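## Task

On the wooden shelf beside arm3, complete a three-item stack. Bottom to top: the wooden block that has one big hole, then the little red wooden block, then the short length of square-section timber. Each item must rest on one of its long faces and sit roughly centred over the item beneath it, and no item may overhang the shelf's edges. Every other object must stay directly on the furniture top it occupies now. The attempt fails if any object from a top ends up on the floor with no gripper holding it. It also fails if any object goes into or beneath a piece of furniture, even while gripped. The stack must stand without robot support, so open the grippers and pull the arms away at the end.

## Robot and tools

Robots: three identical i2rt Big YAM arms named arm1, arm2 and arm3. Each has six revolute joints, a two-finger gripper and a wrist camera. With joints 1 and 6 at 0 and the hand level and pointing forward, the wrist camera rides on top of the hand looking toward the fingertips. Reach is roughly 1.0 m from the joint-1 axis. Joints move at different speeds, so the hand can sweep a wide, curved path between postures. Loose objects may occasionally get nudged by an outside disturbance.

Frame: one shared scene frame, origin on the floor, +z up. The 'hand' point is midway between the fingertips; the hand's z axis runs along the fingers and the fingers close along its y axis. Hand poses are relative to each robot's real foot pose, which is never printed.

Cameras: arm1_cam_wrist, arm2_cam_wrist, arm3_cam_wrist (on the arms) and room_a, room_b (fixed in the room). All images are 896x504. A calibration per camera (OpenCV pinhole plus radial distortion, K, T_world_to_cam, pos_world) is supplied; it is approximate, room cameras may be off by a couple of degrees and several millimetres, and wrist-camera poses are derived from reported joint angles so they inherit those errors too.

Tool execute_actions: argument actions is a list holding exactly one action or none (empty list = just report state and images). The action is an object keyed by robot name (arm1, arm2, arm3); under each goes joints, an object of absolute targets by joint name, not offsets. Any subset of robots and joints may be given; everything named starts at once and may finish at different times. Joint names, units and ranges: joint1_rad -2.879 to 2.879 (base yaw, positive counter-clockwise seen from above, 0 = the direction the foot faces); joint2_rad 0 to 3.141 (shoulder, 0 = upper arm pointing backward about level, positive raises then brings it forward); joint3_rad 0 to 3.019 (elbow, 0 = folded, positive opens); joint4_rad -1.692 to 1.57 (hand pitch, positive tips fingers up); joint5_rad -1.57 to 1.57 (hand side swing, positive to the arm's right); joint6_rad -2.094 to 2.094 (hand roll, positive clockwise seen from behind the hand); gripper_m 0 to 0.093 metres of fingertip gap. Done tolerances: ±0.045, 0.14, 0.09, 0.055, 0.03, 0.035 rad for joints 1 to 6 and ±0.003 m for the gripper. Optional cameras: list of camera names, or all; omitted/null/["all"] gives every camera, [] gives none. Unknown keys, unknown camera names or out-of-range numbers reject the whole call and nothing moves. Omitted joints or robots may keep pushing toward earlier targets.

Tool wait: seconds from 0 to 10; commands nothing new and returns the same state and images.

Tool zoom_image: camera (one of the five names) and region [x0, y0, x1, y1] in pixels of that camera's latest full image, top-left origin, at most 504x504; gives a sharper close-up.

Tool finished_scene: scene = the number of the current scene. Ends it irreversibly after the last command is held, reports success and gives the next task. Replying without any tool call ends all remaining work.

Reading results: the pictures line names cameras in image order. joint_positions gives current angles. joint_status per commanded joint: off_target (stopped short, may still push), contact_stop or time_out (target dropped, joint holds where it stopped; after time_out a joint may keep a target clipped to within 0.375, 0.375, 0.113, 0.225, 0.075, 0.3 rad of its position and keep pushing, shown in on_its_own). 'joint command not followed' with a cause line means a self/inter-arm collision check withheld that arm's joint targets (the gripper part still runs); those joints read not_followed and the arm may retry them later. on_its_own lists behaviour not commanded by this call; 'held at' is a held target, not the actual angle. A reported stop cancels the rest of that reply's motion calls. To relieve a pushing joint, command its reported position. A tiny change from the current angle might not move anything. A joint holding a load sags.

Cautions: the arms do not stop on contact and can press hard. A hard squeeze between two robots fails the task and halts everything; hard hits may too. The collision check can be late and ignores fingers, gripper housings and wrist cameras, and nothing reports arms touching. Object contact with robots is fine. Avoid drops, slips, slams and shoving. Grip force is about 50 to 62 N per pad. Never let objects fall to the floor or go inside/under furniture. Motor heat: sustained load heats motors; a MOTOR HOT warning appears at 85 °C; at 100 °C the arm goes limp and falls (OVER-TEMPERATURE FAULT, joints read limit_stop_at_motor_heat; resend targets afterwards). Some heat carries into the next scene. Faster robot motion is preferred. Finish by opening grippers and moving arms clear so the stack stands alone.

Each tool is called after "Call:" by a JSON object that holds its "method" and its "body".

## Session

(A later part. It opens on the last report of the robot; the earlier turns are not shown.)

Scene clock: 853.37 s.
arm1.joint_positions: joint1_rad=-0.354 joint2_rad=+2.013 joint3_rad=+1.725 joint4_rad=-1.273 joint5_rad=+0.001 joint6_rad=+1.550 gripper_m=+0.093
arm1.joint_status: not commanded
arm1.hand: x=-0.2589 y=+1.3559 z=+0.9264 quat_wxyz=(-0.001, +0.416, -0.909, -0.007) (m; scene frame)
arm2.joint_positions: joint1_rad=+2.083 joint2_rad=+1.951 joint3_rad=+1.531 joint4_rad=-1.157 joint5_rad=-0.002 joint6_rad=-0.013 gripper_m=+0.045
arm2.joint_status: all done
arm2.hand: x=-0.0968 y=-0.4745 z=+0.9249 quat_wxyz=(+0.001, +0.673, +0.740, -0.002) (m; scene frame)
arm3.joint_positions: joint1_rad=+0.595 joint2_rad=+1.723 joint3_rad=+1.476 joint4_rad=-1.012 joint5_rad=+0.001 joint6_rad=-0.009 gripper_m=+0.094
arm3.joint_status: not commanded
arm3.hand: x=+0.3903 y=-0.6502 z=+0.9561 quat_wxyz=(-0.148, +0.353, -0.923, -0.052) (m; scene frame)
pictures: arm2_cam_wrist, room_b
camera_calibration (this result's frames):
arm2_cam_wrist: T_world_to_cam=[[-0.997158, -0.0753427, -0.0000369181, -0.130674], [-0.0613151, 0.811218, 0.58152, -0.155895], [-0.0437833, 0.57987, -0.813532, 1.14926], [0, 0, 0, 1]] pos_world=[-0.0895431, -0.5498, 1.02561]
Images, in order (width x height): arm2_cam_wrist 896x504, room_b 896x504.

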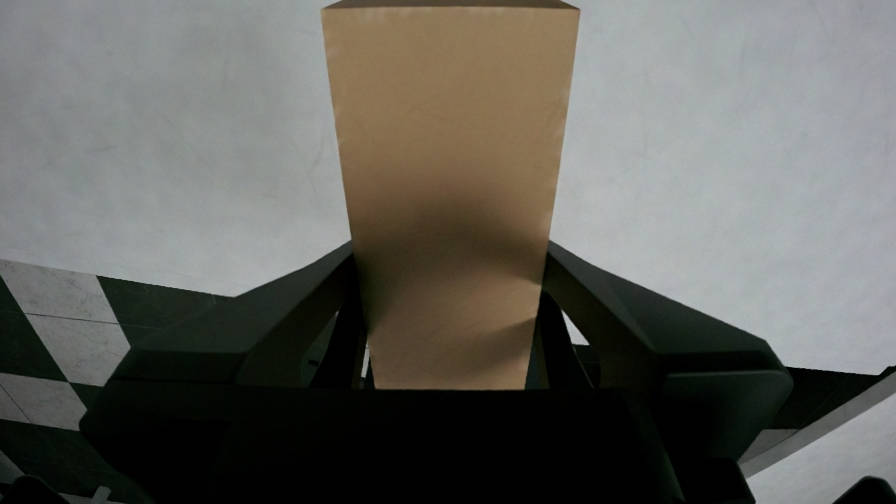

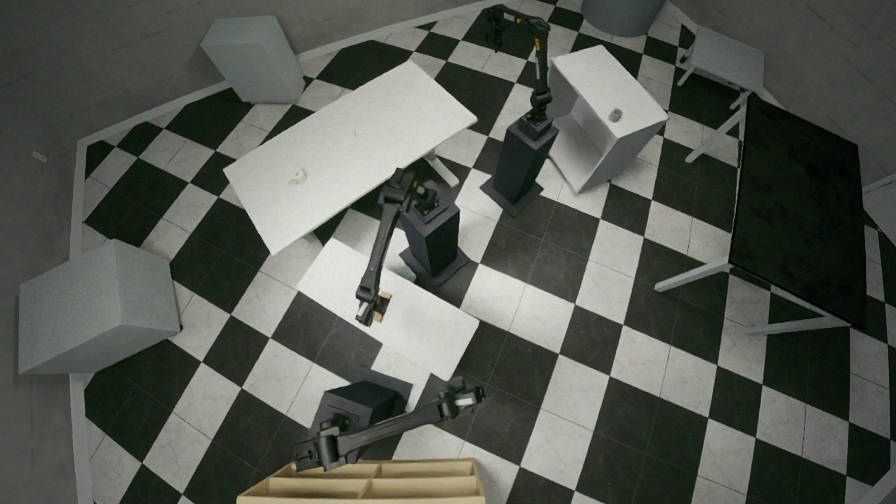

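Call:
{"method": "execute_actions", "body": {"actions": [{"arm2": {"joints": {"joint2_rad": 2.02, "joint3_rad": 1.39, "joint4_rad": -0.915}}}], "cameras": ["arm2_cam_wrist"]}}

Scene clock: 869.03 s.
arm1.joint_positions: joint1_rad=-0.354 joint2_rad=+2.013 joint3_rad=+1.725 joint4_rad=-1.273 joint5_rad=+0.001 joint6_rad=+1.550 gripper_m=+0.093
arm1.joint_status: not commanded
arm1.hand: x=-0.2589 y=+1.3559 z=+0.9264 quat_wxyz=(-0.001, +0.416, -0.909, -0.007) (m; scene frame)
arm2.joint_positions: joint1_rad=+2.083 joint2_rad=+2.046 joint3_rad=+1.380 joint4_rad=-0.925 joint5_rad=-0.002 joint6_rad=-0.013 gripper_m=+0.045
arm2.joint_status: all done
arm2.hand: x=-0.0989 y=-0.4532 z=+0.8235 quat_wxyz=(-0.005, +0.673, +0.740, +0.004) (m; scene frame)
arm3.joint_positions: joint1_rad=+0.595 joint2_rad=+1.723 joint3_rad=+1.476 joint4_rad=-1.012 joint5_rad=+0.001 joint6_rad=-0.009 gripper_m=+0.094
arm3.joint_status: not commanded
arm3.hand: x=+0.3903 y=-0.6502 z=+0.9561 quat_wxyz=(-0.148, +0.353, -0.923, -0.052) (m; scene frame)
pictures: arm2_cam_wrist
camera_calibration (this result's frames):
arm2_cam_wrist: T_world_to_cam=[[-0.997162, -0.0752908, 0.0000711556, -0.131242], [-0.0605342, 0.802284, 0.593865, -0.128466], [-0.0447697, 0.592175, -0.804565, 1.05237], [0, 0, 0, 1]] pos_world=[-0.0915322, -0.530004, 0.923002]
Images, in order (width x height): arm2_cam_wrist 896x504.

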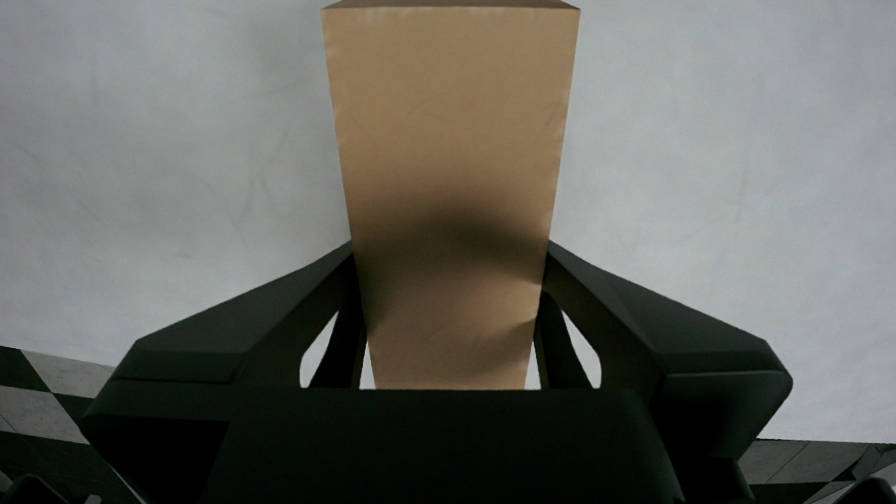

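Call:
{"method": "execute_actions", "body": {"actions": [{"arm2": {"joints": {"joint2_rad": 2.082, "joint4_rad": -0.868}}}], "cameras": ["arm2_cam_wrist", "room_b"]}}

Scene clock: 876.50 s.
arm1.joint_positions: joint1_rad=-0.354 joint2_rad=+2.013 joint3_rad=+1.725 joint4_rad=-1.273 joint5_rad=+0.001 joint6_rad=+1.550 gripper_m=+0.093
arm1.joint_status: not commanded
arm1.hand: x=-0.2589 y=+1.3559 z=+0.9264 quat_wxyz=(-0.001, +0.416, -0.909, -0.007) (m; scene frame)
arm2.joint_positions: joint1_rad=+2.083 joint2_rad=+2.085 joint3_rad=+1.380 joint4_rad=-0.878 joint5_rad=-0.002 joint6_rad=-0.013 gripper_m=+0.045
arm2.joint_status: all done
arm2.hand: x=-0.0986 y=-0.4575 z=+0.8025 quat_wxyz=(-0.002, +0.673, +0.740, +0.001) (m; scene frame)
arm3.joint_positions: joint1_rad=+0.595 joint2_rad=+1.723 joint3_rad=+1.476 joint4_rad=-1.012 joint5_rad=+0.001 joint6_rad=-0.009 gripper_m=+0.094
arm3.joint_status: not commanded
arm3.hand: x=+0.3903 y=-0.6502 z=+0.9561 quat_wxyz=(-0.148, +0.353, -0.923, -0.052) (m; scene frame)
pictures: arm2_cam_wrist, room_b
camera_calibration (this result's frames):
arm2_cam_wrist: T_world_to_cam=[[-0.99716, -0.0753166, 0.0000170195, -0.13125], [-0.0609265, 0.806775, 0.58771, -0.105503], [-0.044278, 0.586039, -0.809072, 1.03891], [0, 0, 0, 1]] pos_world=[-0.0913041, -0.533613, 0.902563]
Images, in order (width x height): arm2_cam_wrist 896x504, room_b 896x504.

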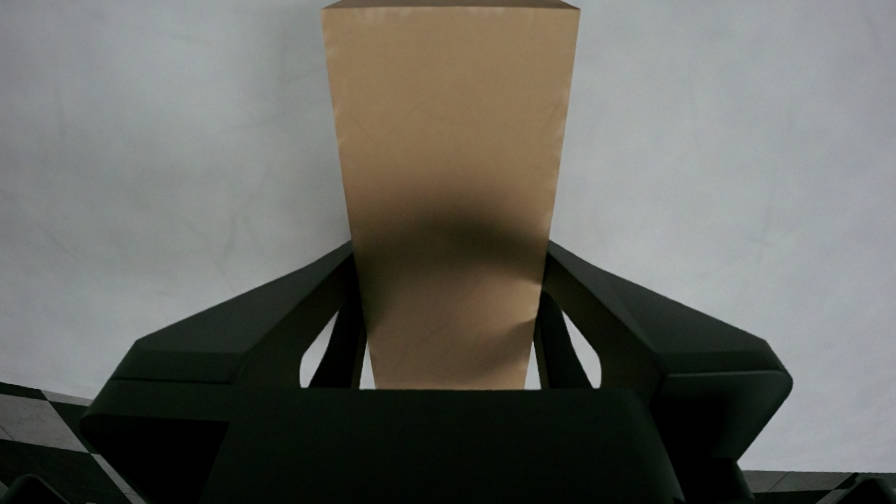

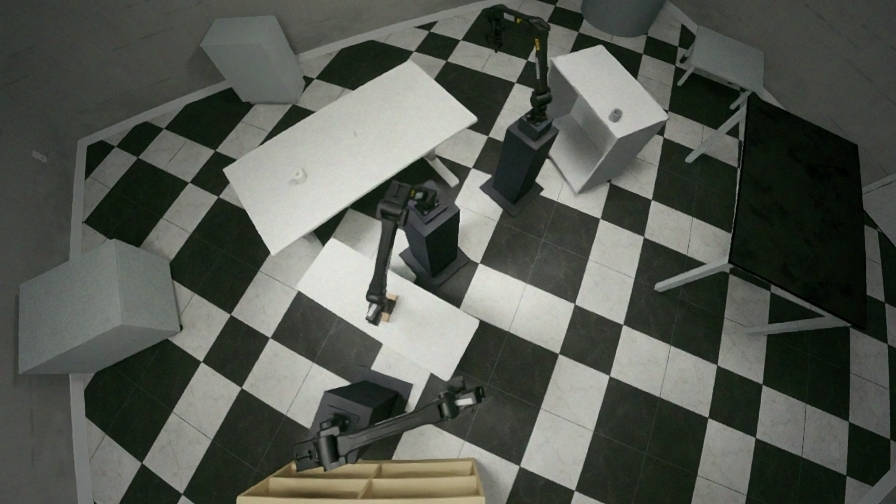

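Call:
{"method": "execute_actions", "body": {"actions": [{"arm2": {"joints": {"gripper_m": 0.093}}}], "cameras": ["arm2_cam_wrist"]}}

Call:
{"method": "execute_actions", "body": {"actions": [{"arm2": {"joints": {"joint2_rad": 1.85, "joint4_rad": -1.12}}}], "cameras": ["arm2_cam_wrist"]}}

Scene clock: 882.30 s.
arm1.joint_positions: joint1_rad=-0.354 joint2_rad=+2.013 joint3_rad=+1.725 joint4_rad=-1.273 joint5_rad=+0.001 joint6_rad=+1.550 gripper_m=+0.093
arm1.joint_status: not commanded
arm1.hand: x=-0.2589 y=+1.3559 z=+0.9264 quat_wxyz=(-0.001, +0.416, -0.909, -0.007) (m; scene frame)
arm2.joint_positions: joint1_rad=+2.083 joint2_rad=+2.085 joint3_rad=+1.380 joint4_rad=-0.878 joint5_rad=-0.002 joint6_rad=-0.013 gripper_m=+0.093
arm2.joint_status: all done
arm2.hand: x=-0.0986 y=-0.4575 z=+0.8025 quat_wxyz=(-0.002, +0.673, +0.740, +0.001) (m; scene frame)
arm3.joint_positions: joint1_rad=+0.595 joint2_rad=+1.723 joint3_rad=+1.476 joint4_rad=-1.012 joint5_rad=+0.001 joint6_rad=-0.009 gripper_m=+0.094
arm3.joint_status: not commanded
arm3.hand: x=+0.3903 y=-0.6502 z=+0.9561 quat_wxyz=(-0.148, +0.353, -0.923, -0.052) (m; scene frame)
pictures: arm2_cam_wrist
camera_calibration (this result's frames):
arm2_cam_wrist: T_world_to_cam=[[-0.997188, -0.0749362, 0.0000186616, -0.13108], [-0.0606178, 0.806798, 0.587709, -0.105461], [-0.0440557, 0.586056, -0.809072, 1.03894], [0, 0, 0, 1]] pos_world=[-0.091333, -0.533615, 0.902563]
Images, in order (width x height): arm2_cam_wrist 896x504.

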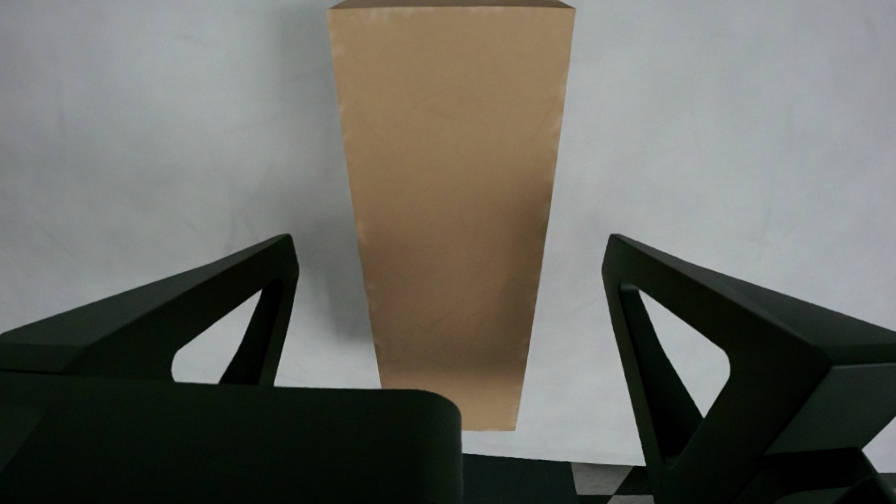

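Scene clock: 883.57 s.
arm1.joint_positions: joint1_rad=-0.354 joint2_rad=+2.013 joint3_rad=+1.725 joint4_rad=-1.273 joint5_rad=+0.001 joint6_rad=+1.550 gripper_m=+0.093
arm1.joint_status: not commanded
arm1.hand: x=-0.2589 y=+1.3559 z=+0.9264 quat_wxyz=(-0.001, +0.416, -0.909, -0.007) (m; scene frame)
arm2.joint_positions: joint1_rad=+2.083 joint2_rad=+1.844 joint3_rad=+1.380 joint4_rad=-1.112 joint5_rad=-0.002 joint6_rad=-0.013 gripper_m=+0.093
arm2.joint_status: all done
arm2.hand: x=-0.1003 y=-0.4313 z=+0.9287 quat_wxyz=(+0.001, +0.673, +0.740, -0.002) (m; scene frame)
arm3.joint_positions: joint1_rad=+0.595 joint2_rad=+1.723 joint3_rad=+1.476 joint4_rad=-1.012 joint5_rad=+0.001 joint6_rad=-0.009 gripper_m=+0.094
arm3.joint_status: not commanded
arm3.hand: x=+0.3903 y=-0.6502 z=+0.9561 quat_wxyz=(-0.148, +0.353, -0.923, -0.052) (m; scene frame)
pictures: arm2_cam_wrist
camera_calibration (this result's frames):
arm2_cam_wrist: T_world_to_cam=[[-0.997186, -0.074961, -0.0000353488, -0.130807], [-0.0609871, 0.811021, 0.58183, -0.1937], [-0.0435859, 0.580195, -0.81331, 1.12703], [0, 0, 0, 1]] pos_world=[-0.0931294, -0.506611, 1.02932]
Images, in order (width x height): arm2_cam_wrist 896x504.

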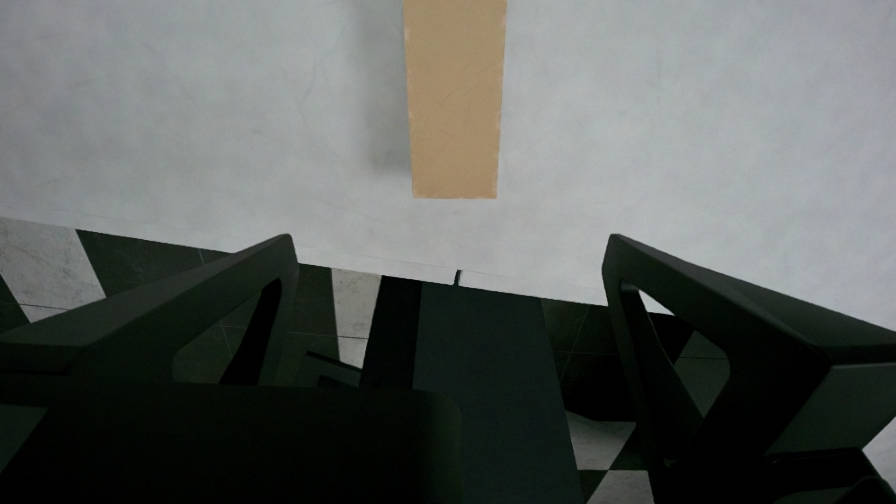

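Call:
{"method": "execute_actions", "body": {"actions": [{"arm2": {"joints": {"joint1_rad": 0.6}}, "arm3": {"joints": {"joint1_rad": 1.0, "joint2_rad": 1.89, "joint3_rad": 1.68, "joint4_rad": -1.3}}}], "cameras": ["room_b"]}}

Call:
{"method": "execute_actions", "body": {"actions": [{"arm3": {"joints": {"joint1_rad": 1.515}}}], "cameras": ["arm3_cam_wrist", "room_b"]}}

Scene clock: 900.77 s.
arm1.joint_positions: joint1_rad=-0.354 joint2_rad=+2.013 joint3_rad=+1.725 joint4_rad=-1.273 joint5_rad=+0.001 joint6_rad=+1.550 gripper_m=+0.093
arm1.joint_status: not commanded
arm1.hand: x=-0.2589 y=+1.3559 z=+0.9264 quat_wxyz=(-0.001, +0.416, -0.909, -0.007) (m; scene frame)
arm2.joint_positions: joint1_rad=+0.593 joint2_rad=+1.845 joint3_rad=+1.380 joint4_rad=-1.112 joint5_rad=+0.002 joint6_rad=-0.011 gripper_m=+0.093
arm2.joint_status: all done
arm2.hand: x=-0.6664 y=+0.0112 z=+0.9258 quat_wxyz=(+0.003, +0.996, +0.087, +0.002) (m; scene frame)
arm3.joint_positions: joint1_rad=+0.996 joint2_rad=+1.916 joint3_rad=+1.629 joint4_rad=-1.287 joint5_rad=-0.002 joint6_rad=-0.009 gripper_m=+0.094
arm3.joint_status: all done
arm3.hand: x=+0.1969 y=-0.5187 z=+0.8979 quat_wxyz=(+0.000, +0.536, -0.844, +0.002) (m; scene frame)
pictures: room_b
Images, in order (width x height): room_b 896x504.

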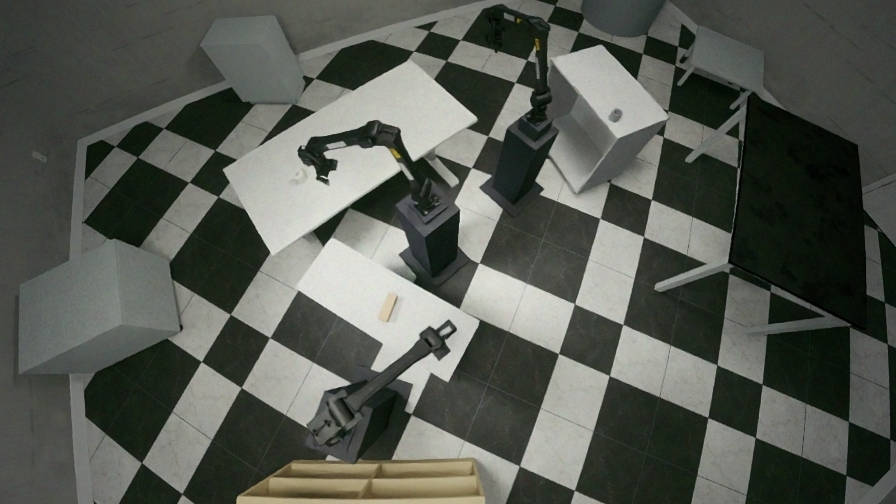

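Scene clock: 902.33 s.
arm1.joint_positions: joint1_rad=-0.354 joint2_rad=+2.013 joint3_rad=+1.725 joint4_rad=-1.273 joint5_rad=+0.001 joint6_rad=+1.550 gripper_m=+0.093
arm1.joint_status: not commanded
arm1.hand: x=-0.2589 y=+1.3559 z=+0.9264 quat_wxyz=(-0.001, +0.416, -0.909, -0.007) (m; scene frame)
arm2.joint_positions: joint1_rad=+0.593 joint2_rad=+1.845 joint3_rad=+1.380 joint4_rad=-1.112 joint5_rad=+0.002 joint6_rad=-0.011 gripper_m=+0.093
arm2.joint_status: not commanded
arm2.hand: x=-0.6664 y=+0.0112 z=+0.9258 quat_wxyz=(+0.003, +0.996, +0.087, +0.002) (m; scene frame)
arm3.joint_positions: joint1_rad=+1.511 joint2_rad=+1.916 joint3_rad=+1.629 joint4_rad=-1.287 joint5_rad=-0.002 joint6_rad=-0.009 gripper_m=+0.094
arm3.joint_status: all done
arm3.hand: x=-0.0929 y=-0.4626 z=+0.8963 quat_wxyz=(+0.000, +0.733, -0.680, +0.003) (m; scene frame)
pictures: arm3_cam_wrist, room_b
camera_calibration (this result's frames):
arm3_cam_wrist: T_world_to_cam=[[0.996412, 0.084245, -0.00817389, 0.13679], [0.0723435, -0.797536, 0.598917, -0.896544], [0.0439368, -0.59736, -0.800769, 0.574089], [0, 0, 0, 1]] pos_world=[-0.096664, -0.383613, 0.997787]
Images, in order (width x height): arm3_cam_wrist 896x504, room_b 896x504.

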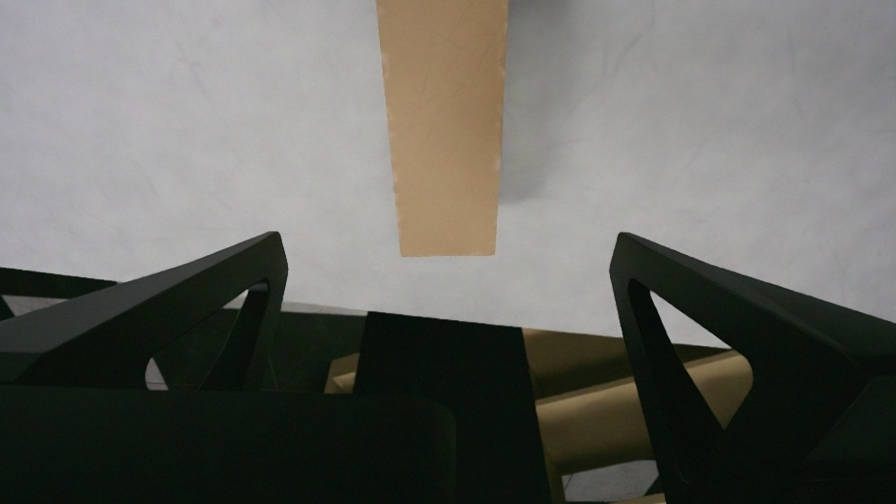

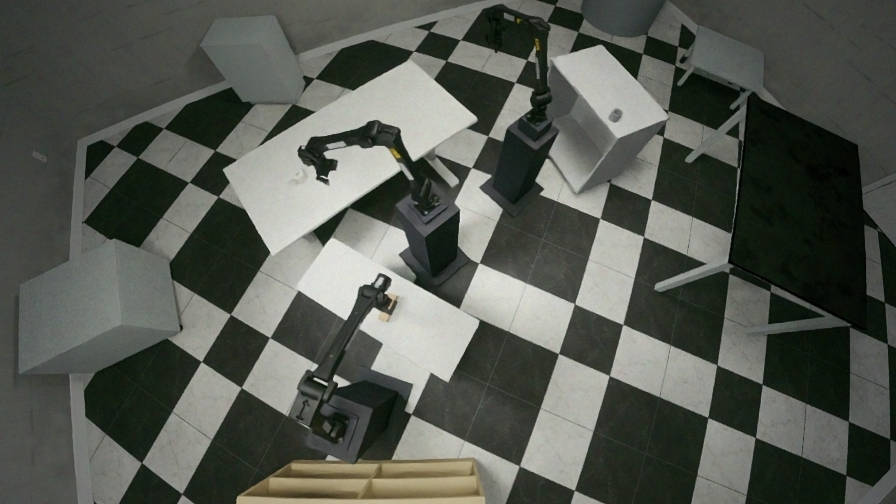

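Call:
{"method": "execute_actions", "body": {"actions": [{"arm3": {"joints": {"joint2_rad": 1.968, "joint3_rad": 1.588, "joint4_rad": -1.162, "joint6_rad": -0.045}}}], "cameras": ["arm3_cam_wrist"]}}

Scene clock: 924.53 s.
arm1.joint_positions: joint1_rad=-0.354 joint2_rad=+2.013 joint3_rad=+1.725 joint4_rad=-1.273 joint5_rad=+0.001 joint6_rad=+1.550 gripper_m=+0.093
arm1.joint_status: not commanded
arm1.hand: x=-0.2589 y=+1.3559 z=+0.9264 quat_wxyz=(-0.001, +0.416, -0.909, -0.007) (m; scene frame)
arm2.joint_positions: joint1_rad=+0.593 joint2_rad=+1.845 joint3_rad=+1.380 joint4_rad=-1.112 joint5_rad=+0.002 joint6_rad=-0.011 gripper_m=+0.093
arm2.joint_status: not commanded
arm2.hand: x=-0.6664 y=+0.0112 z=+0.9258 quat_wxyz=(+0.003, +0.996, +0.087, +0.002) (m; scene frame)
arm3.joint_positions: joint1_rad=+1.511 joint2_rad=+1.985 joint3_rad=+1.576 joint4_rad=-1.176 joint5_rad=-0.002 joint6_rad=-0.033 gripper_m=+0.094
arm3.joint_status: all done
arm3.hand: x=-0.0928 y=-0.4589 z=+0.8383 quat_wxyz=(+0.004, +0.741, -0.671, +0.007) (m; scene frame)
pictures: arm3_cam_wrist
camera_calibration (this result's frames):
arm3_cam_wrist: T_world_to_cam=[[0.994028, 0.108767, -0.00878613, 0.147501], [0.0916588, -0.788556, 0.608094, -0.860648], [0.0592121, -0.605268, -0.793816, 0.521835], [0, 0, 0, 1]] pos_world=[-0.0986328, -0.378861, 0.938892]
Images, in order (width x height): arm3_cam_wrist 896x504.

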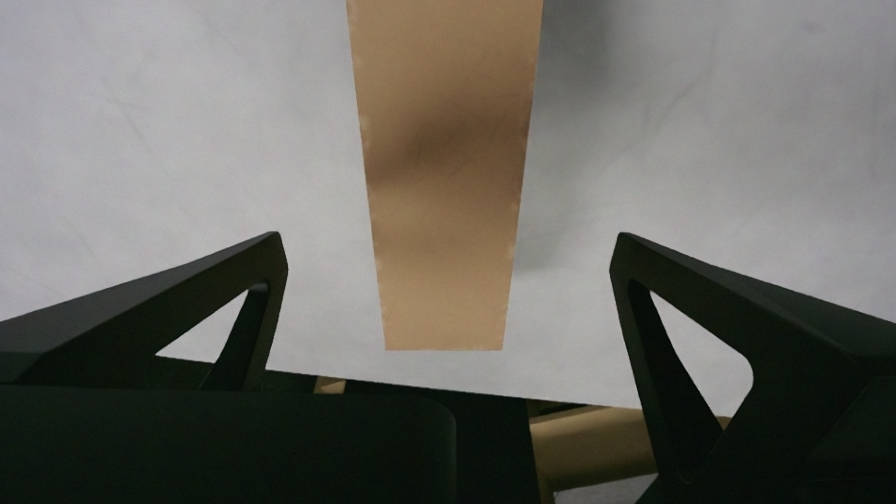

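Call:
{"method": "execute_actions", "body": {"actions": [{"arm3": {"joints": {"joint2_rad": 2.024, "joint3_rad": 1.558, "joint4_rad": -1.07}}}], "cameras": ["arm3_cam_wrist"]}}

Scene clock: 946.63 s.
arm1.joint_positions: joint1_rad=-0.354 joint2_rad=+2.013 joint3_rad=+1.725 joint4_rad=-1.273 joint5_rad=+0.001 joint6_rad=+1.550 gripper_m=+0.093
arm1.joint_status: not commanded
arm1.hand: x=-0.2589 y=+1.3559 z=+0.9264 quat_wxyz=(-0.001, +0.416, -0.909, -0.007) (m; scene frame)
arm2.joint_positions: joint1_rad=+0.593 joint2_rad=+1.845 joint3_rad=+1.380 joint4_rad=-1.112 joint5_rad=+0.002 joint6_rad=-0.011 gripper_m=+0.093
arm2.joint_status: not commanded
arm2.hand: x=-0.6664 y=+0.0112 z=+0.9258 quat_wxyz=(+0.003, +0.996, +0.087, +0.002) (m; scene frame)
arm3.joint_positions: joint1_rad=+1.511 joint2_rad=+2.033 joint3_rad=+1.550 joint4_rad=-1.085 joint5_rad=-0.002 joint6_rad=-0.033 gripper_m=+0.094
arm3.joint_status: all done
arm3.hand: x=-0.0931 y=-0.4519 z=+0.8022 quat_wxyz=(-0.002, +0.741, -0.671, +0.001) (m; scene frame)
pictures: arm3_cam_wrist
camera_calibration (this result's frames):
arm3_cam_wrist: T_world_to_cam=[[0.994009, 0.109003, -0.00803778, 0.146205], [0.0924301, -0.799072, 0.594088, -0.826547], [0.0583346, -0.591272, -0.80436, 0.512126], [0, 0, 0, 1]] pos_world=[-0.0988054, -0.373602, 0.904151]
Images, in order (width x height): arm3_cam_wrist 896x504.

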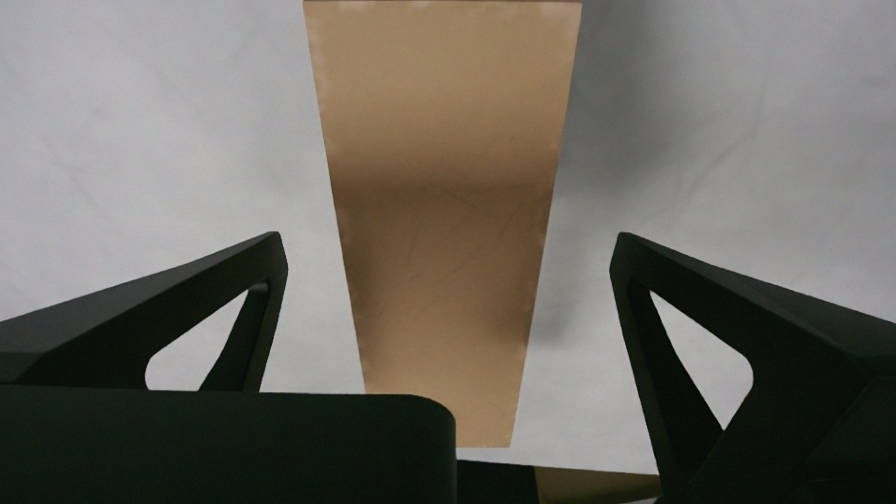

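Call:
{"method": "execute_actions", "body": {"actions": [{"arm3": {"joints": {"gripper_m": 0.035}}}], "cameras": ["arm3_cam_wrist"]}}

Scene clock: 964.63 s.
arm1.joint_positions: joint1_rad=-0.354 joint2_rad=+2.013 joint3_rad=+1.725 joint4_rad=-1.273 joint5_rad=+0.001 joint6_rad=+1.550 gripper_m=+0.093
arm1.joint_status: not commanded
arm1.hand: x=-0.2589 y=+1.3559 z=+0.9264 quat_wxyz=(-0.001, +0.416, -0.909, -0.007) (m; scene frame)
arm2.joint_positions: joint1_rad=+0.593 joint2_rad=+1.845 joint3_rad=+1.380 joint4_rad=-1.112 joint5_rad=+0.002 joint6_rad=-0.011 gripper_m=+0.093
arm2.joint_status: not commanded
arm2.hand: x=-0.6664 y=+0.0112 z=+0.9258 quat_wxyz=(+0.003, +0.996, +0.087, +0.002) (m; scene frame)
arm3.joint_positions: joint1_rad=+1.511 joint2_rad=+2.033 joint3_rad=+1.550 joint4_rad=-1.084 joint5_rad=-0.002 joint6_rad=-0.034 gripper_m=+0.045
arm3.joint_status: gripper_m off_target (ended at +0.045, target +0.035)
arm3.hand: x=-0.0932 y=-0.4517 z=+0.8022 quat_wxyz=(-0.002, +0.742, -0.671, +0.000) (m; scene frame)
pictures: arm3_cam_wrist
camera_calibration (this result's frames):
arm3_cam_wrist: T_world_to_cam=[[0.993921, 0.109772, -0.00838488, 0.14688], [0.0932988, -0.799436, 0.593462, -0.825975], [0.0584421, -0.590637, -0.804819, 0.512903], [0, 0, 0, 1]] pos_world=[-0.0988994, -0.373499, 0.90421]
Images, in order (width x height): arm3_cam_wrist 896x504.

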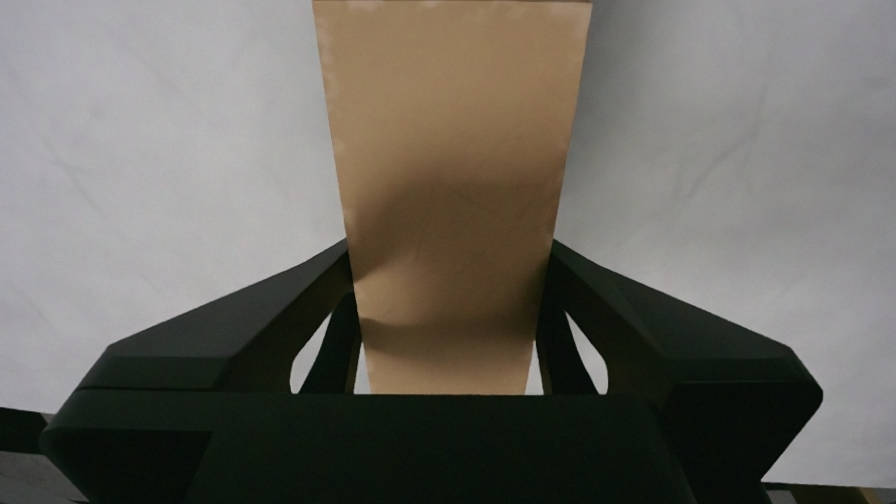

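Call:
{"method": "execute_actions", "body": {"actions": [{"arm3": {"joints": {"joint2_rad": 1.85, "joint4_rad": -1.285}}}], "cameras": ["arm3_cam_wrist"]}}

Call:
{"method": "execute_actions", "body": {"actions": [{"arm3": {"joints": {"joint1_rad": -0.831, "joint6_rad": 0.06}}}], "cameras": ["arm3_cam_wrist", "room_b", "room_a"]}}

Scene clock: 973.33 s.
arm1.joint_positions: joint1_rad=-0.354 joint2_rad=+2.013 joint3_rad=+1.725 joint4_rad=-1.273 joint5_rad=+0.001 joint6_rad=+1.550 gripper_m=+0.093
arm1.joint_status: not commanded
arm1.hand: x=-0.2589 y=+1.3559 z=+0.9264 quat_wxyz=(-0.001, +0.416, -0.909, -0.007) (m; scene frame)
arm2.joint_positions: joint1_rad=+0.593 joint2_rad=+1.845 joint3_rad=+1.380 joint4_rad=-1.112 joint5_rad=+0.002 joint6_rad=-0.011 gripper_m=+0.093
arm2.joint_status: not commanded
arm2.hand: x=-0.6664 y=+0.0112 z=+0.9258 quat_wxyz=(+0.003, +0.996, +0.087, +0.002) (m; scene frame)
arm3.joint_positions: joint1_rad=+1.511 joint2_rad=+1.858 joint3_rad=+1.538 joint4_rad=-1.273 joint5_rad=-0.002 joint6_rad=-0.034 gripper_m=+0.045
arm3.joint_status: all done
arm3.hand: x=-0.0911 y=-0.4908 z=+0.8944 quat_wxyz=(+0.007, +0.742, -0.671, +0.010) (m; scene frame)
pictures: arm3_cam_wrist
camera_calibration (this result's frames):
arm3_cam_wrist: T_world_to_cam=[[0.993952, 0.109403, -0.00952604, 0.150669], [0.0921371, -0.783586, 0.614413, -0.923212], [0.0597543, -0.611574, -0.788927, 0.539547], [0, 0, 0, 1]] pos_world=[-0.0969356, -0.409927, 0.994331]
Images, in order (width x height): arm3_cam_wrist 896x504.

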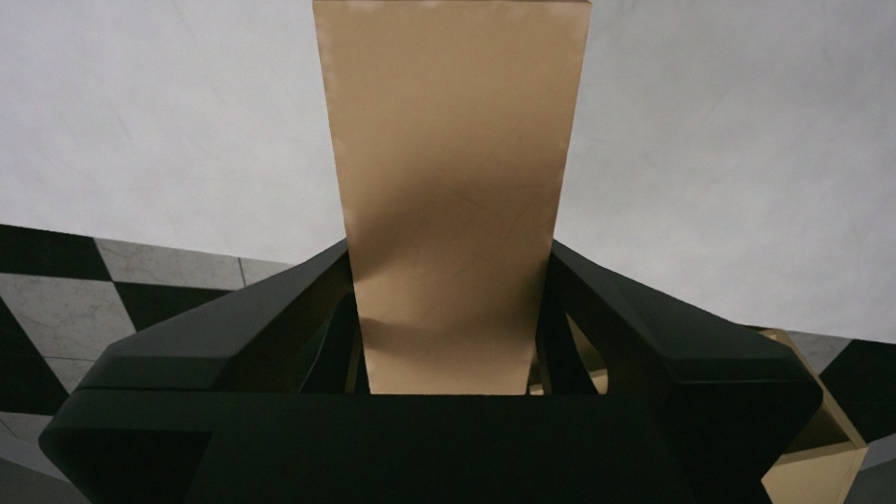

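Scene clock: 975.67 s.
arm1.joint_positions: joint1_rad=-0.354 joint2_rad=+2.013 joint3_rad=+1.725 joint4_rad=-1.273 joint5_rad=+0.001 joint6_rad=+1.550 gripper_m=+0.093
arm1.joint_status: not commanded
arm1.hand: x=-0.2589 y=+1.3559 z=+0.9264 quat_wxyz=(-0.001, +0.416, -0.909, -0.007) (m; scene frame)
arm2.joint_positions: joint1_rad=+0.593 joint2_rad=+1.845 joint3_rad=+1.380 joint4_rad=-1.112 joint5_rad=+0.002 joint6_rad=-0.011 gripper_m=+0.093
arm2.joint_status: not commanded
arm2.hand: x=-0.6664 y=+0.0112 z=+0.9258 quat_wxyz=(+0.003, +0.996, +0.087, +0.002) (m; scene frame)
arm3.joint_positions: joint1_rad=-0.841 joint2_rad=+1.869 joint3_rad=+1.538 joint4_rad=-1.273 joint5_rad=+0.001 joint6_rad=+0.050 gripper_m=+0.045
arm3.joint_status: all done
arm3.hand: x=+0.3611 y=-1.4026 z=+0.8925 quat_wxyz=(+0.013, -0.373, -0.928, -0.005) (m; scene frame)
pictures: arm3_cam_wrist, room_a, room_b
camera_calibration (this result's frames):
arm3_cam_wrist: T_world_to_cam=[[-0.685962, -0.72755, -0.0112264, -0.764794], [-0.577111, 0.534596, 0.617373, 0.409687], [-0.443169, 0.429974, -0.78659, 1.59376], [0, 0, 0, 1]] pos_world=[0.41812, -1.46072, 0.992122]
Images, in order (width x height): arm3_cam_wrist 896x504, room_a 896x504, room_b 896x504.

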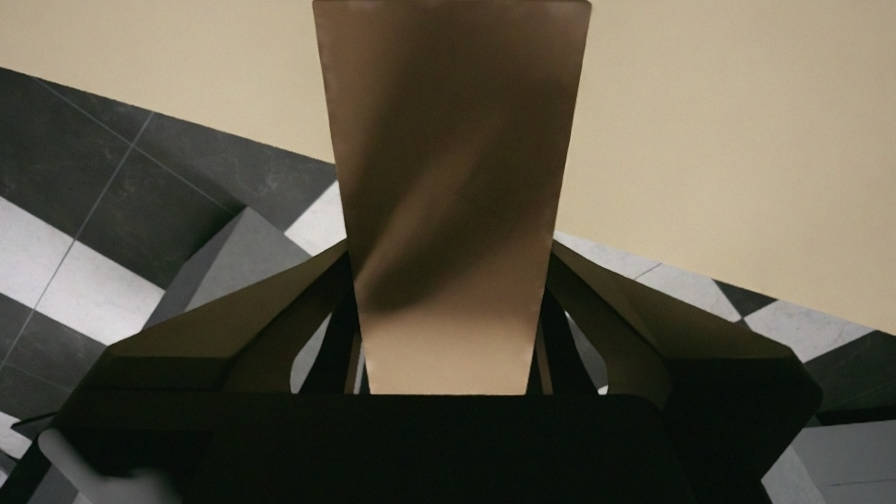

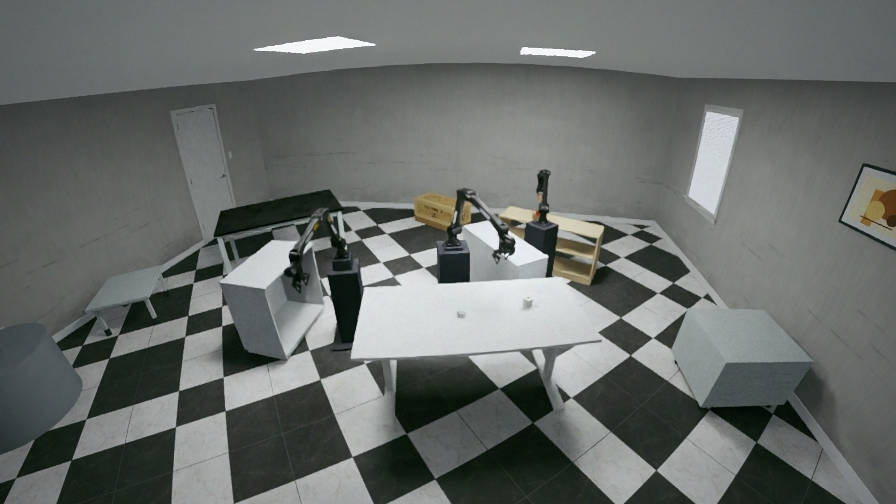

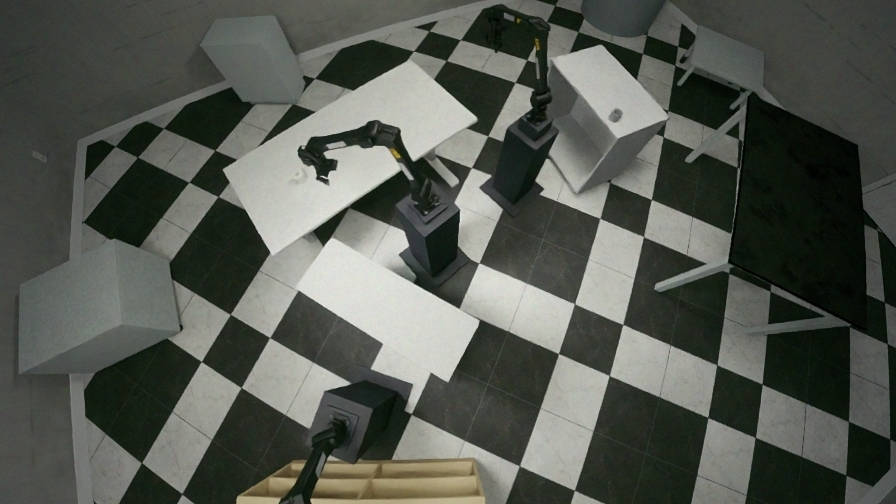

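Call:
{"method": "zoom_image", "body": {"camera": "room_a", "region": [490, 160, 620, 240]}}

Call:
{"method": "zoom_image", "body": {"camera": "room_b", "region": [220, 400, 500, 504]}}

Region (490, 160, 620, 240) of room_a's 896x504 image, scaled by 3.877, with more detail than that image has; it fills the top 310 rows of this view, and the rest is white.

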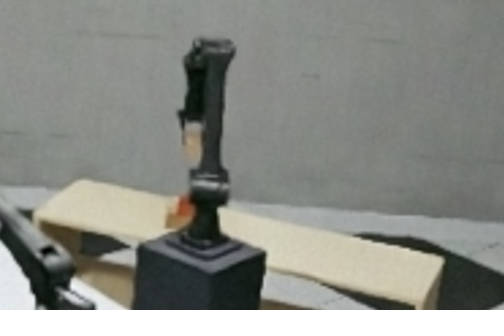

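Region (220, 400, 500, 504) of room_b's 896x504 image, scaled by 1.800, with more detail than that image has; it fills the top 187 rows of this view, and the rest is white.

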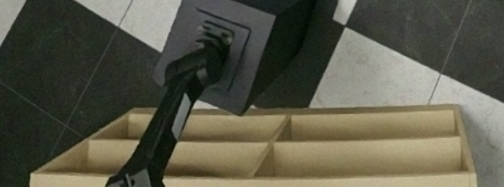

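Call:
{"method": "execute_actions", "body": {"actions": [{"arm3": {"joints": {"joint1_rad": -1.06}}}], "cameras": ["arm3_cam_wrist"]}}

Scene clock: 1014.17 s.
arm1.joint_positions: joint1_rad=-0.354 joint2_rad=+2.013 joint3_rad=+1.725 joint4_rad=-1.273 joint5_rad=+0.001 joint6_rad=+1.550 gripper_m=+0.093
arm1.joint_status: not commanded
arm1.hand: x=-0.2589 y=+1.3559 z=+0.9264 quat_wxyz=(-0.001, +0.416, -0.909, -0.007) (m; scene frame)
arm2.joint_positions: joint1_rad=+0.593 joint2_rad=+1.845 joint3_rad=+1.380 joint4_rad=-1.112 joint5_rad=+0.002 joint6_rad=-0.011 gripper_m=+0.093
arm2.joint_status: not commanded
arm2.hand: x=-0.6664 y=+0.0112 z=+0.9258 quat_wxyz=(+0.003, +0.996, +0.087, +0.002) (m; scene frame)
arm3.joint_positions: joint1_rad=-1.062 joint2_rad=+1.869 joint3_rad=+1.538 joint4_rad=-1.273 joint5_rad=+0.002 joint6_rad=+0.051 gripper_m=+0.045
arm3.joint_status: all done
arm3.hand: x=+0.2720 y=-1.4847 z=+0.8922 quat_wxyz=(+0.013, -0.473, -0.881, -0.007) (m; scene frame)
pictures: arm3_cam_wrist
camera_calibration (this result's frames):
arm3_cam_wrist: T_world_to_cam=[[-0.828466, -0.559923, -0.0114515, -0.597826], [-0.446134, 0.647467, 0.617861, 0.533876], [-0.33854, 0.516985, -0.786204, 1.68969], [0, 0, 0, 1]] pos_world=[0.314928, -1.55395, 0.991733]
Images, in order (width x height): arm3_cam_wrist 896x504.

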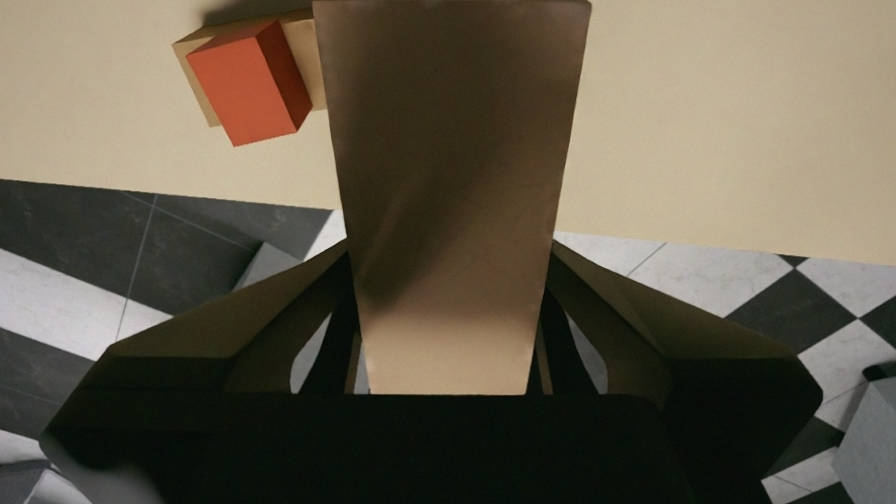

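Call:
{"method": "zoom_image", "body": {"camera": "arm3_cam_wrist", "region": [150, 0, 350, 160]}}

Region (150, 0, 350, 160) of arm3_cam_wrist's 896x504 image, scaled by 2.520, with more detail than that image has; it fills the top 403 rows of this view, and the rest is white.

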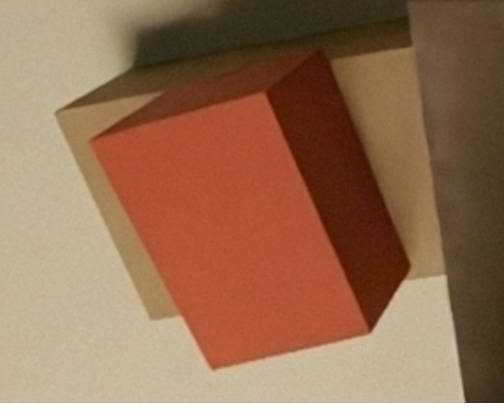

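Call:
{"method": "execute_actions", "body": {"actions": [{"arm3": {"joints": {"joint1_rad": -0.82, "joint2_rad": 1.962, "joint3_rad": 1.408, "joint4_rad": -0.955, "joint6_rad": 0.075}}}], "cameras": ["arm3_cam_wrist", "room_a"]}}

Scene clock: 1067.40 s.
arm1.joint_positions: joint1_rad=-0.354 joint2_rad=+2.013 joint3_rad=+1.725 joint4_rad=-1.273 joint5_rad=+0.001 joint6_rad=+1.550 gripper_m=+0.093
arm1.joint_status: not commanded
arm1.hand: x=-0.2589 y=+1.3559 z=+0.9264 quat_wxyz=(-0.001, +0.416, -0.909, -0.007) (m; scene frame)
arm2.joint_positions: joint1_rad=+0.593 joint2_rad=+1.845 joint3_rad=+1.380 joint4_rad=-1.112 joint5_rad=+0.002 joint6_rad=-0.011 gripper_m=+0.093
arm2.joint_status: not commanded
arm2.hand: x=-0.6664 y=+0.0112 z=+0.9258 quat_wxyz=(+0.003, +0.996, +0.087, +0.002) (m; scene frame)
arm3.joint_positions: joint1_rad=-0.819 joint2_rad=+1.993 joint3_rad=+1.383 joint4_rad=-0.969 joint5_rad=-0.002 joint6_rad=+0.064 gripper_m=+0.045
arm3.joint_status: all done
arm3.hand: x=+0.3694 y=-1.3925 z=+0.7736 quat_wxyz=(+0.001, -0.369, -0.929, -0.002) (m; scene frame)
pictures: arm3_cam_wrist, room_a
camera_calibration (this result's frames):
arm3_cam_wrist: T_world_to_cam=[[-0.679344, -0.733655, -0.0155566, -0.760719], [-0.594823, 0.538126, 0.597165, 0.50961], [-0.429742, 0.414933, -0.801968, 1.48558], [0, 0, 0, 1]] pos_world=[0.424754, -1.44876, 0.875233]
Images, in order (width x height): arm3_cam_wrist 896x504, room_a 896x504.

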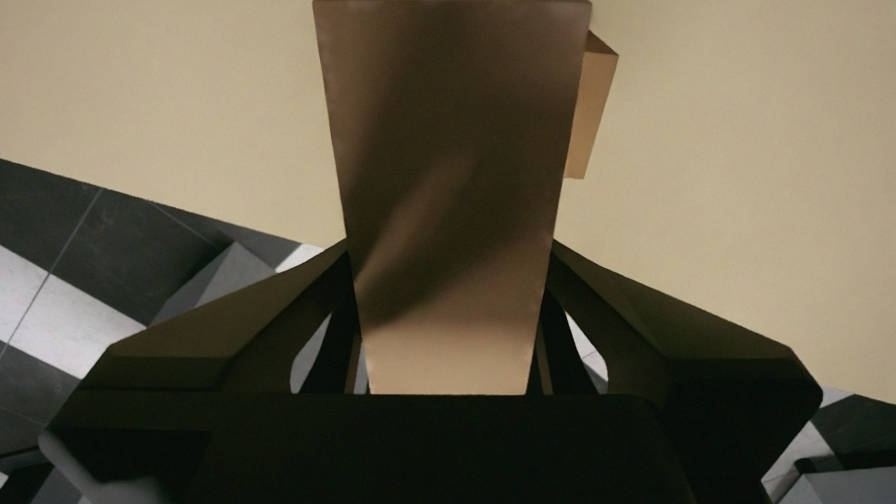

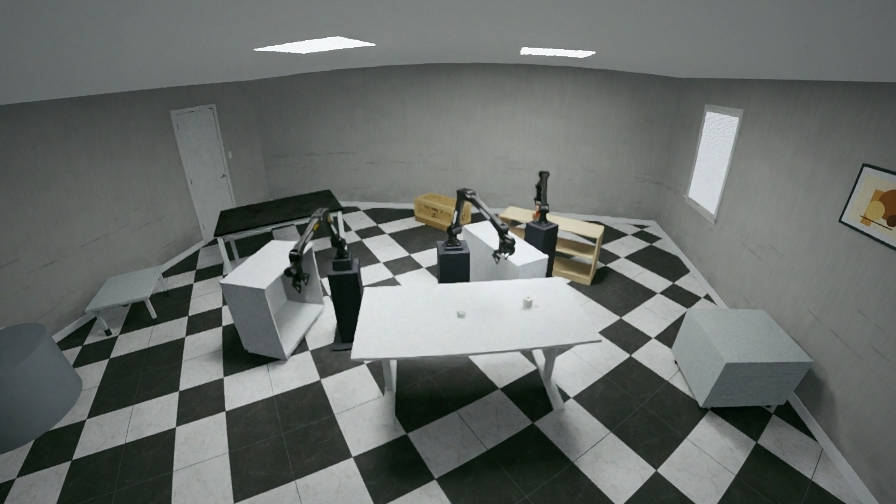

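Call:
{"method": "execute_actions", "body": {"actions": [{"arm3": {"joints": {"joint1_rad": -0.838, "joint2_rad": 2.022, "joint3_rad": 1.364, "joint4_rad": -0.882}}}], "cameras": ["arm3_cam_wrist"]}}

Scene clock: 1118.20 s.
arm1.joint_positions: joint1_rad=-0.354 joint2_rad=+2.013 joint3_rad=+1.725 joint4_rad=-1.273 joint5_rad=+0.001 joint6_rad=+1.550 gripper_m=+0.093
arm1.joint_status: not commanded
arm1.hand: x=-0.2589 y=+1.3559 z=+0.9264 quat_wxyz=(-0.001, +0.416, -0.909, -0.007) (m; scene frame)
arm2.joint_positions: joint1_rad=+0.593 joint2_rad=+1.845 joint3_rad=+1.380 joint4_rad=-1.112 joint5_rad=+0.002 joint6_rad=-0.011 gripper_m=+0.093
arm2.joint_status: not commanded
arm2.hand: x=-0.6664 y=+0.0112 z=+0.9258 quat_wxyz=(+0.003, +0.996, +0.087, +0.002) (m; scene frame)
arm3.joint_positions: joint1_rad=-0.827 joint2_rad=+2.033 joint3_rad=+1.356 joint4_rad=-0.894 joint5_rad=-0.001 joint6_rad=+0.064 gripper_m=+0.045
arm3.joint_status: all done
arm3.hand: x=+0.3661 y=-1.3953 z=+0.7443 quat_wxyz=(-0.003, -0.373, -0.928, -0.001) (m; scene frame)
pictures: arm3_cam_wrist
camera_calibration (this result's frames):
arm3_cam_wrist: T_world_to_cam=[[-0.685125, -0.728265, -0.0152671, -0.756047], [-0.593835, 0.546275, 0.590715, 0.542445], [-0.421857, 0.41378, -0.806736, 1.46088], [0, 0, 0, 1]] pos_world=[0.420419, -1.45141, 0.846571]
Images, in order (width x height): arm3_cam_wrist 896x504.

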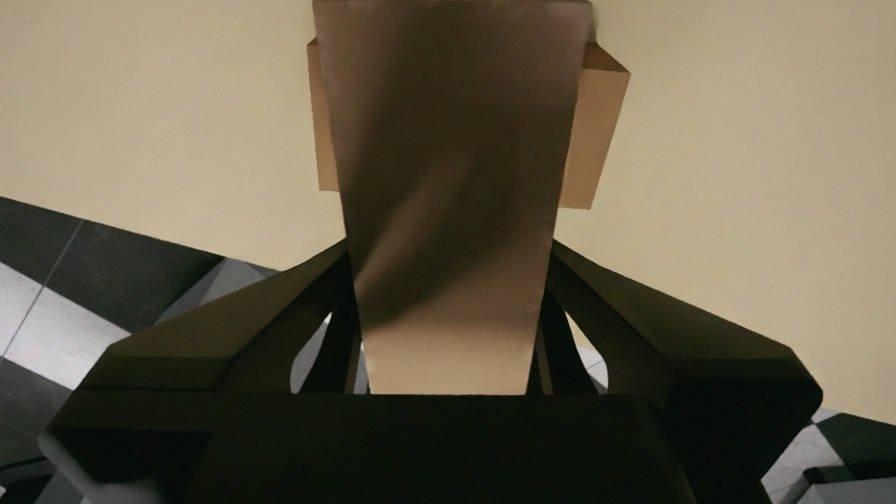

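Call:
{"method": "execute_actions", "body": {"actions": [{"arm3": {"joints": {"joint1_rad": -0.842, "joint2_rad": 2.05, "joint4_rad": -0.855}}}], "cameras": ["arm3_cam_wrist"]}}

Scene clock: 1163.87 s.
arm1.joint_positions: joint1_rad=-0.354 joint2_rad=+2.013 joint3_rad=+1.725 joint4_rad=-1.273 joint5_rad=+0.001 joint6_rad=+1.550 gripper_m=+0.093
arm1.joint_status: not commanded
arm1.hand: x=-0.2589 y=+1.3559 z=+0.9264 quat_wxyz=(-0.001, +0.416, -0.909, -0.007) (m; scene frame)
arm2.joint_positions: joint1_rad=+0.593 joint2_rad=+1.845 joint3_rad=+1.380 joint4_rad=-1.112 joint5_rad=+0.002 joint6_rad=-0.011 gripper_m=+0.093
arm2.joint_status: not commanded
arm2.hand: x=-0.6664 y=+0.0112 z=+0.9258 quat_wxyz=(+0.003, +0.996, +0.087, +0.002) (m; scene frame)
arm3.joint_positions: joint1_rad=-0.828 joint2_rad=+2.033 joint3_rad=+1.356 joint4_rad=-0.883 joint5_rad=-0.001 joint6_rad=+0.065 gripper_m=+0.045
arm3.joint_status: all done
arm3.hand: x=+0.3676 y=-1.3975 z=+0.7439 quat_wxyz=(-0.008, -0.374, -0.927, +0.001) (m; scene frame)
pictures: arm3_cam_wrist
camera_calibration (this result's frames):
arm3_cam_wrist: T_world_to_cam=[[-0.686684, -0.726783, -0.0158501, -0.753463], [-0.597187, 0.551537, 0.582387, 0.559559], [-0.414527, 0.409382, -0.812757, 1.45776], [0, 0, 0, 1]] pos_world=[0.421052, -1.453, 0.846986]
Images, in order (width x height): arm3_cam_wrist 896x504.

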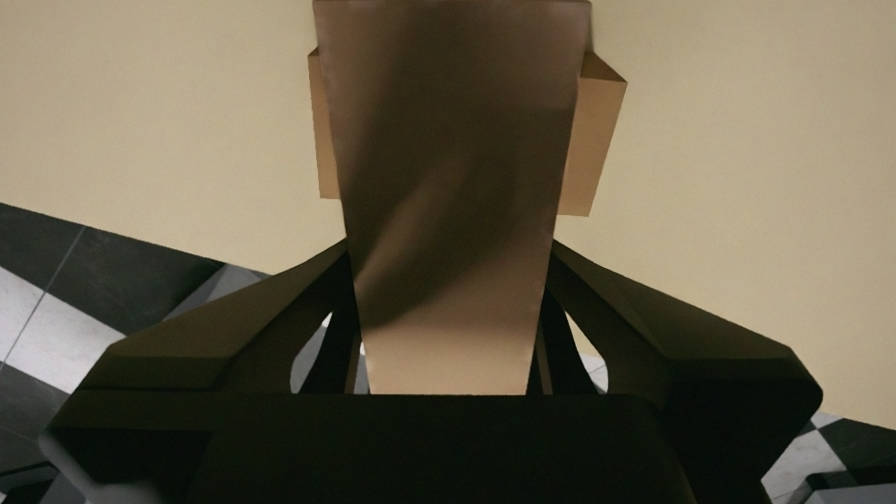

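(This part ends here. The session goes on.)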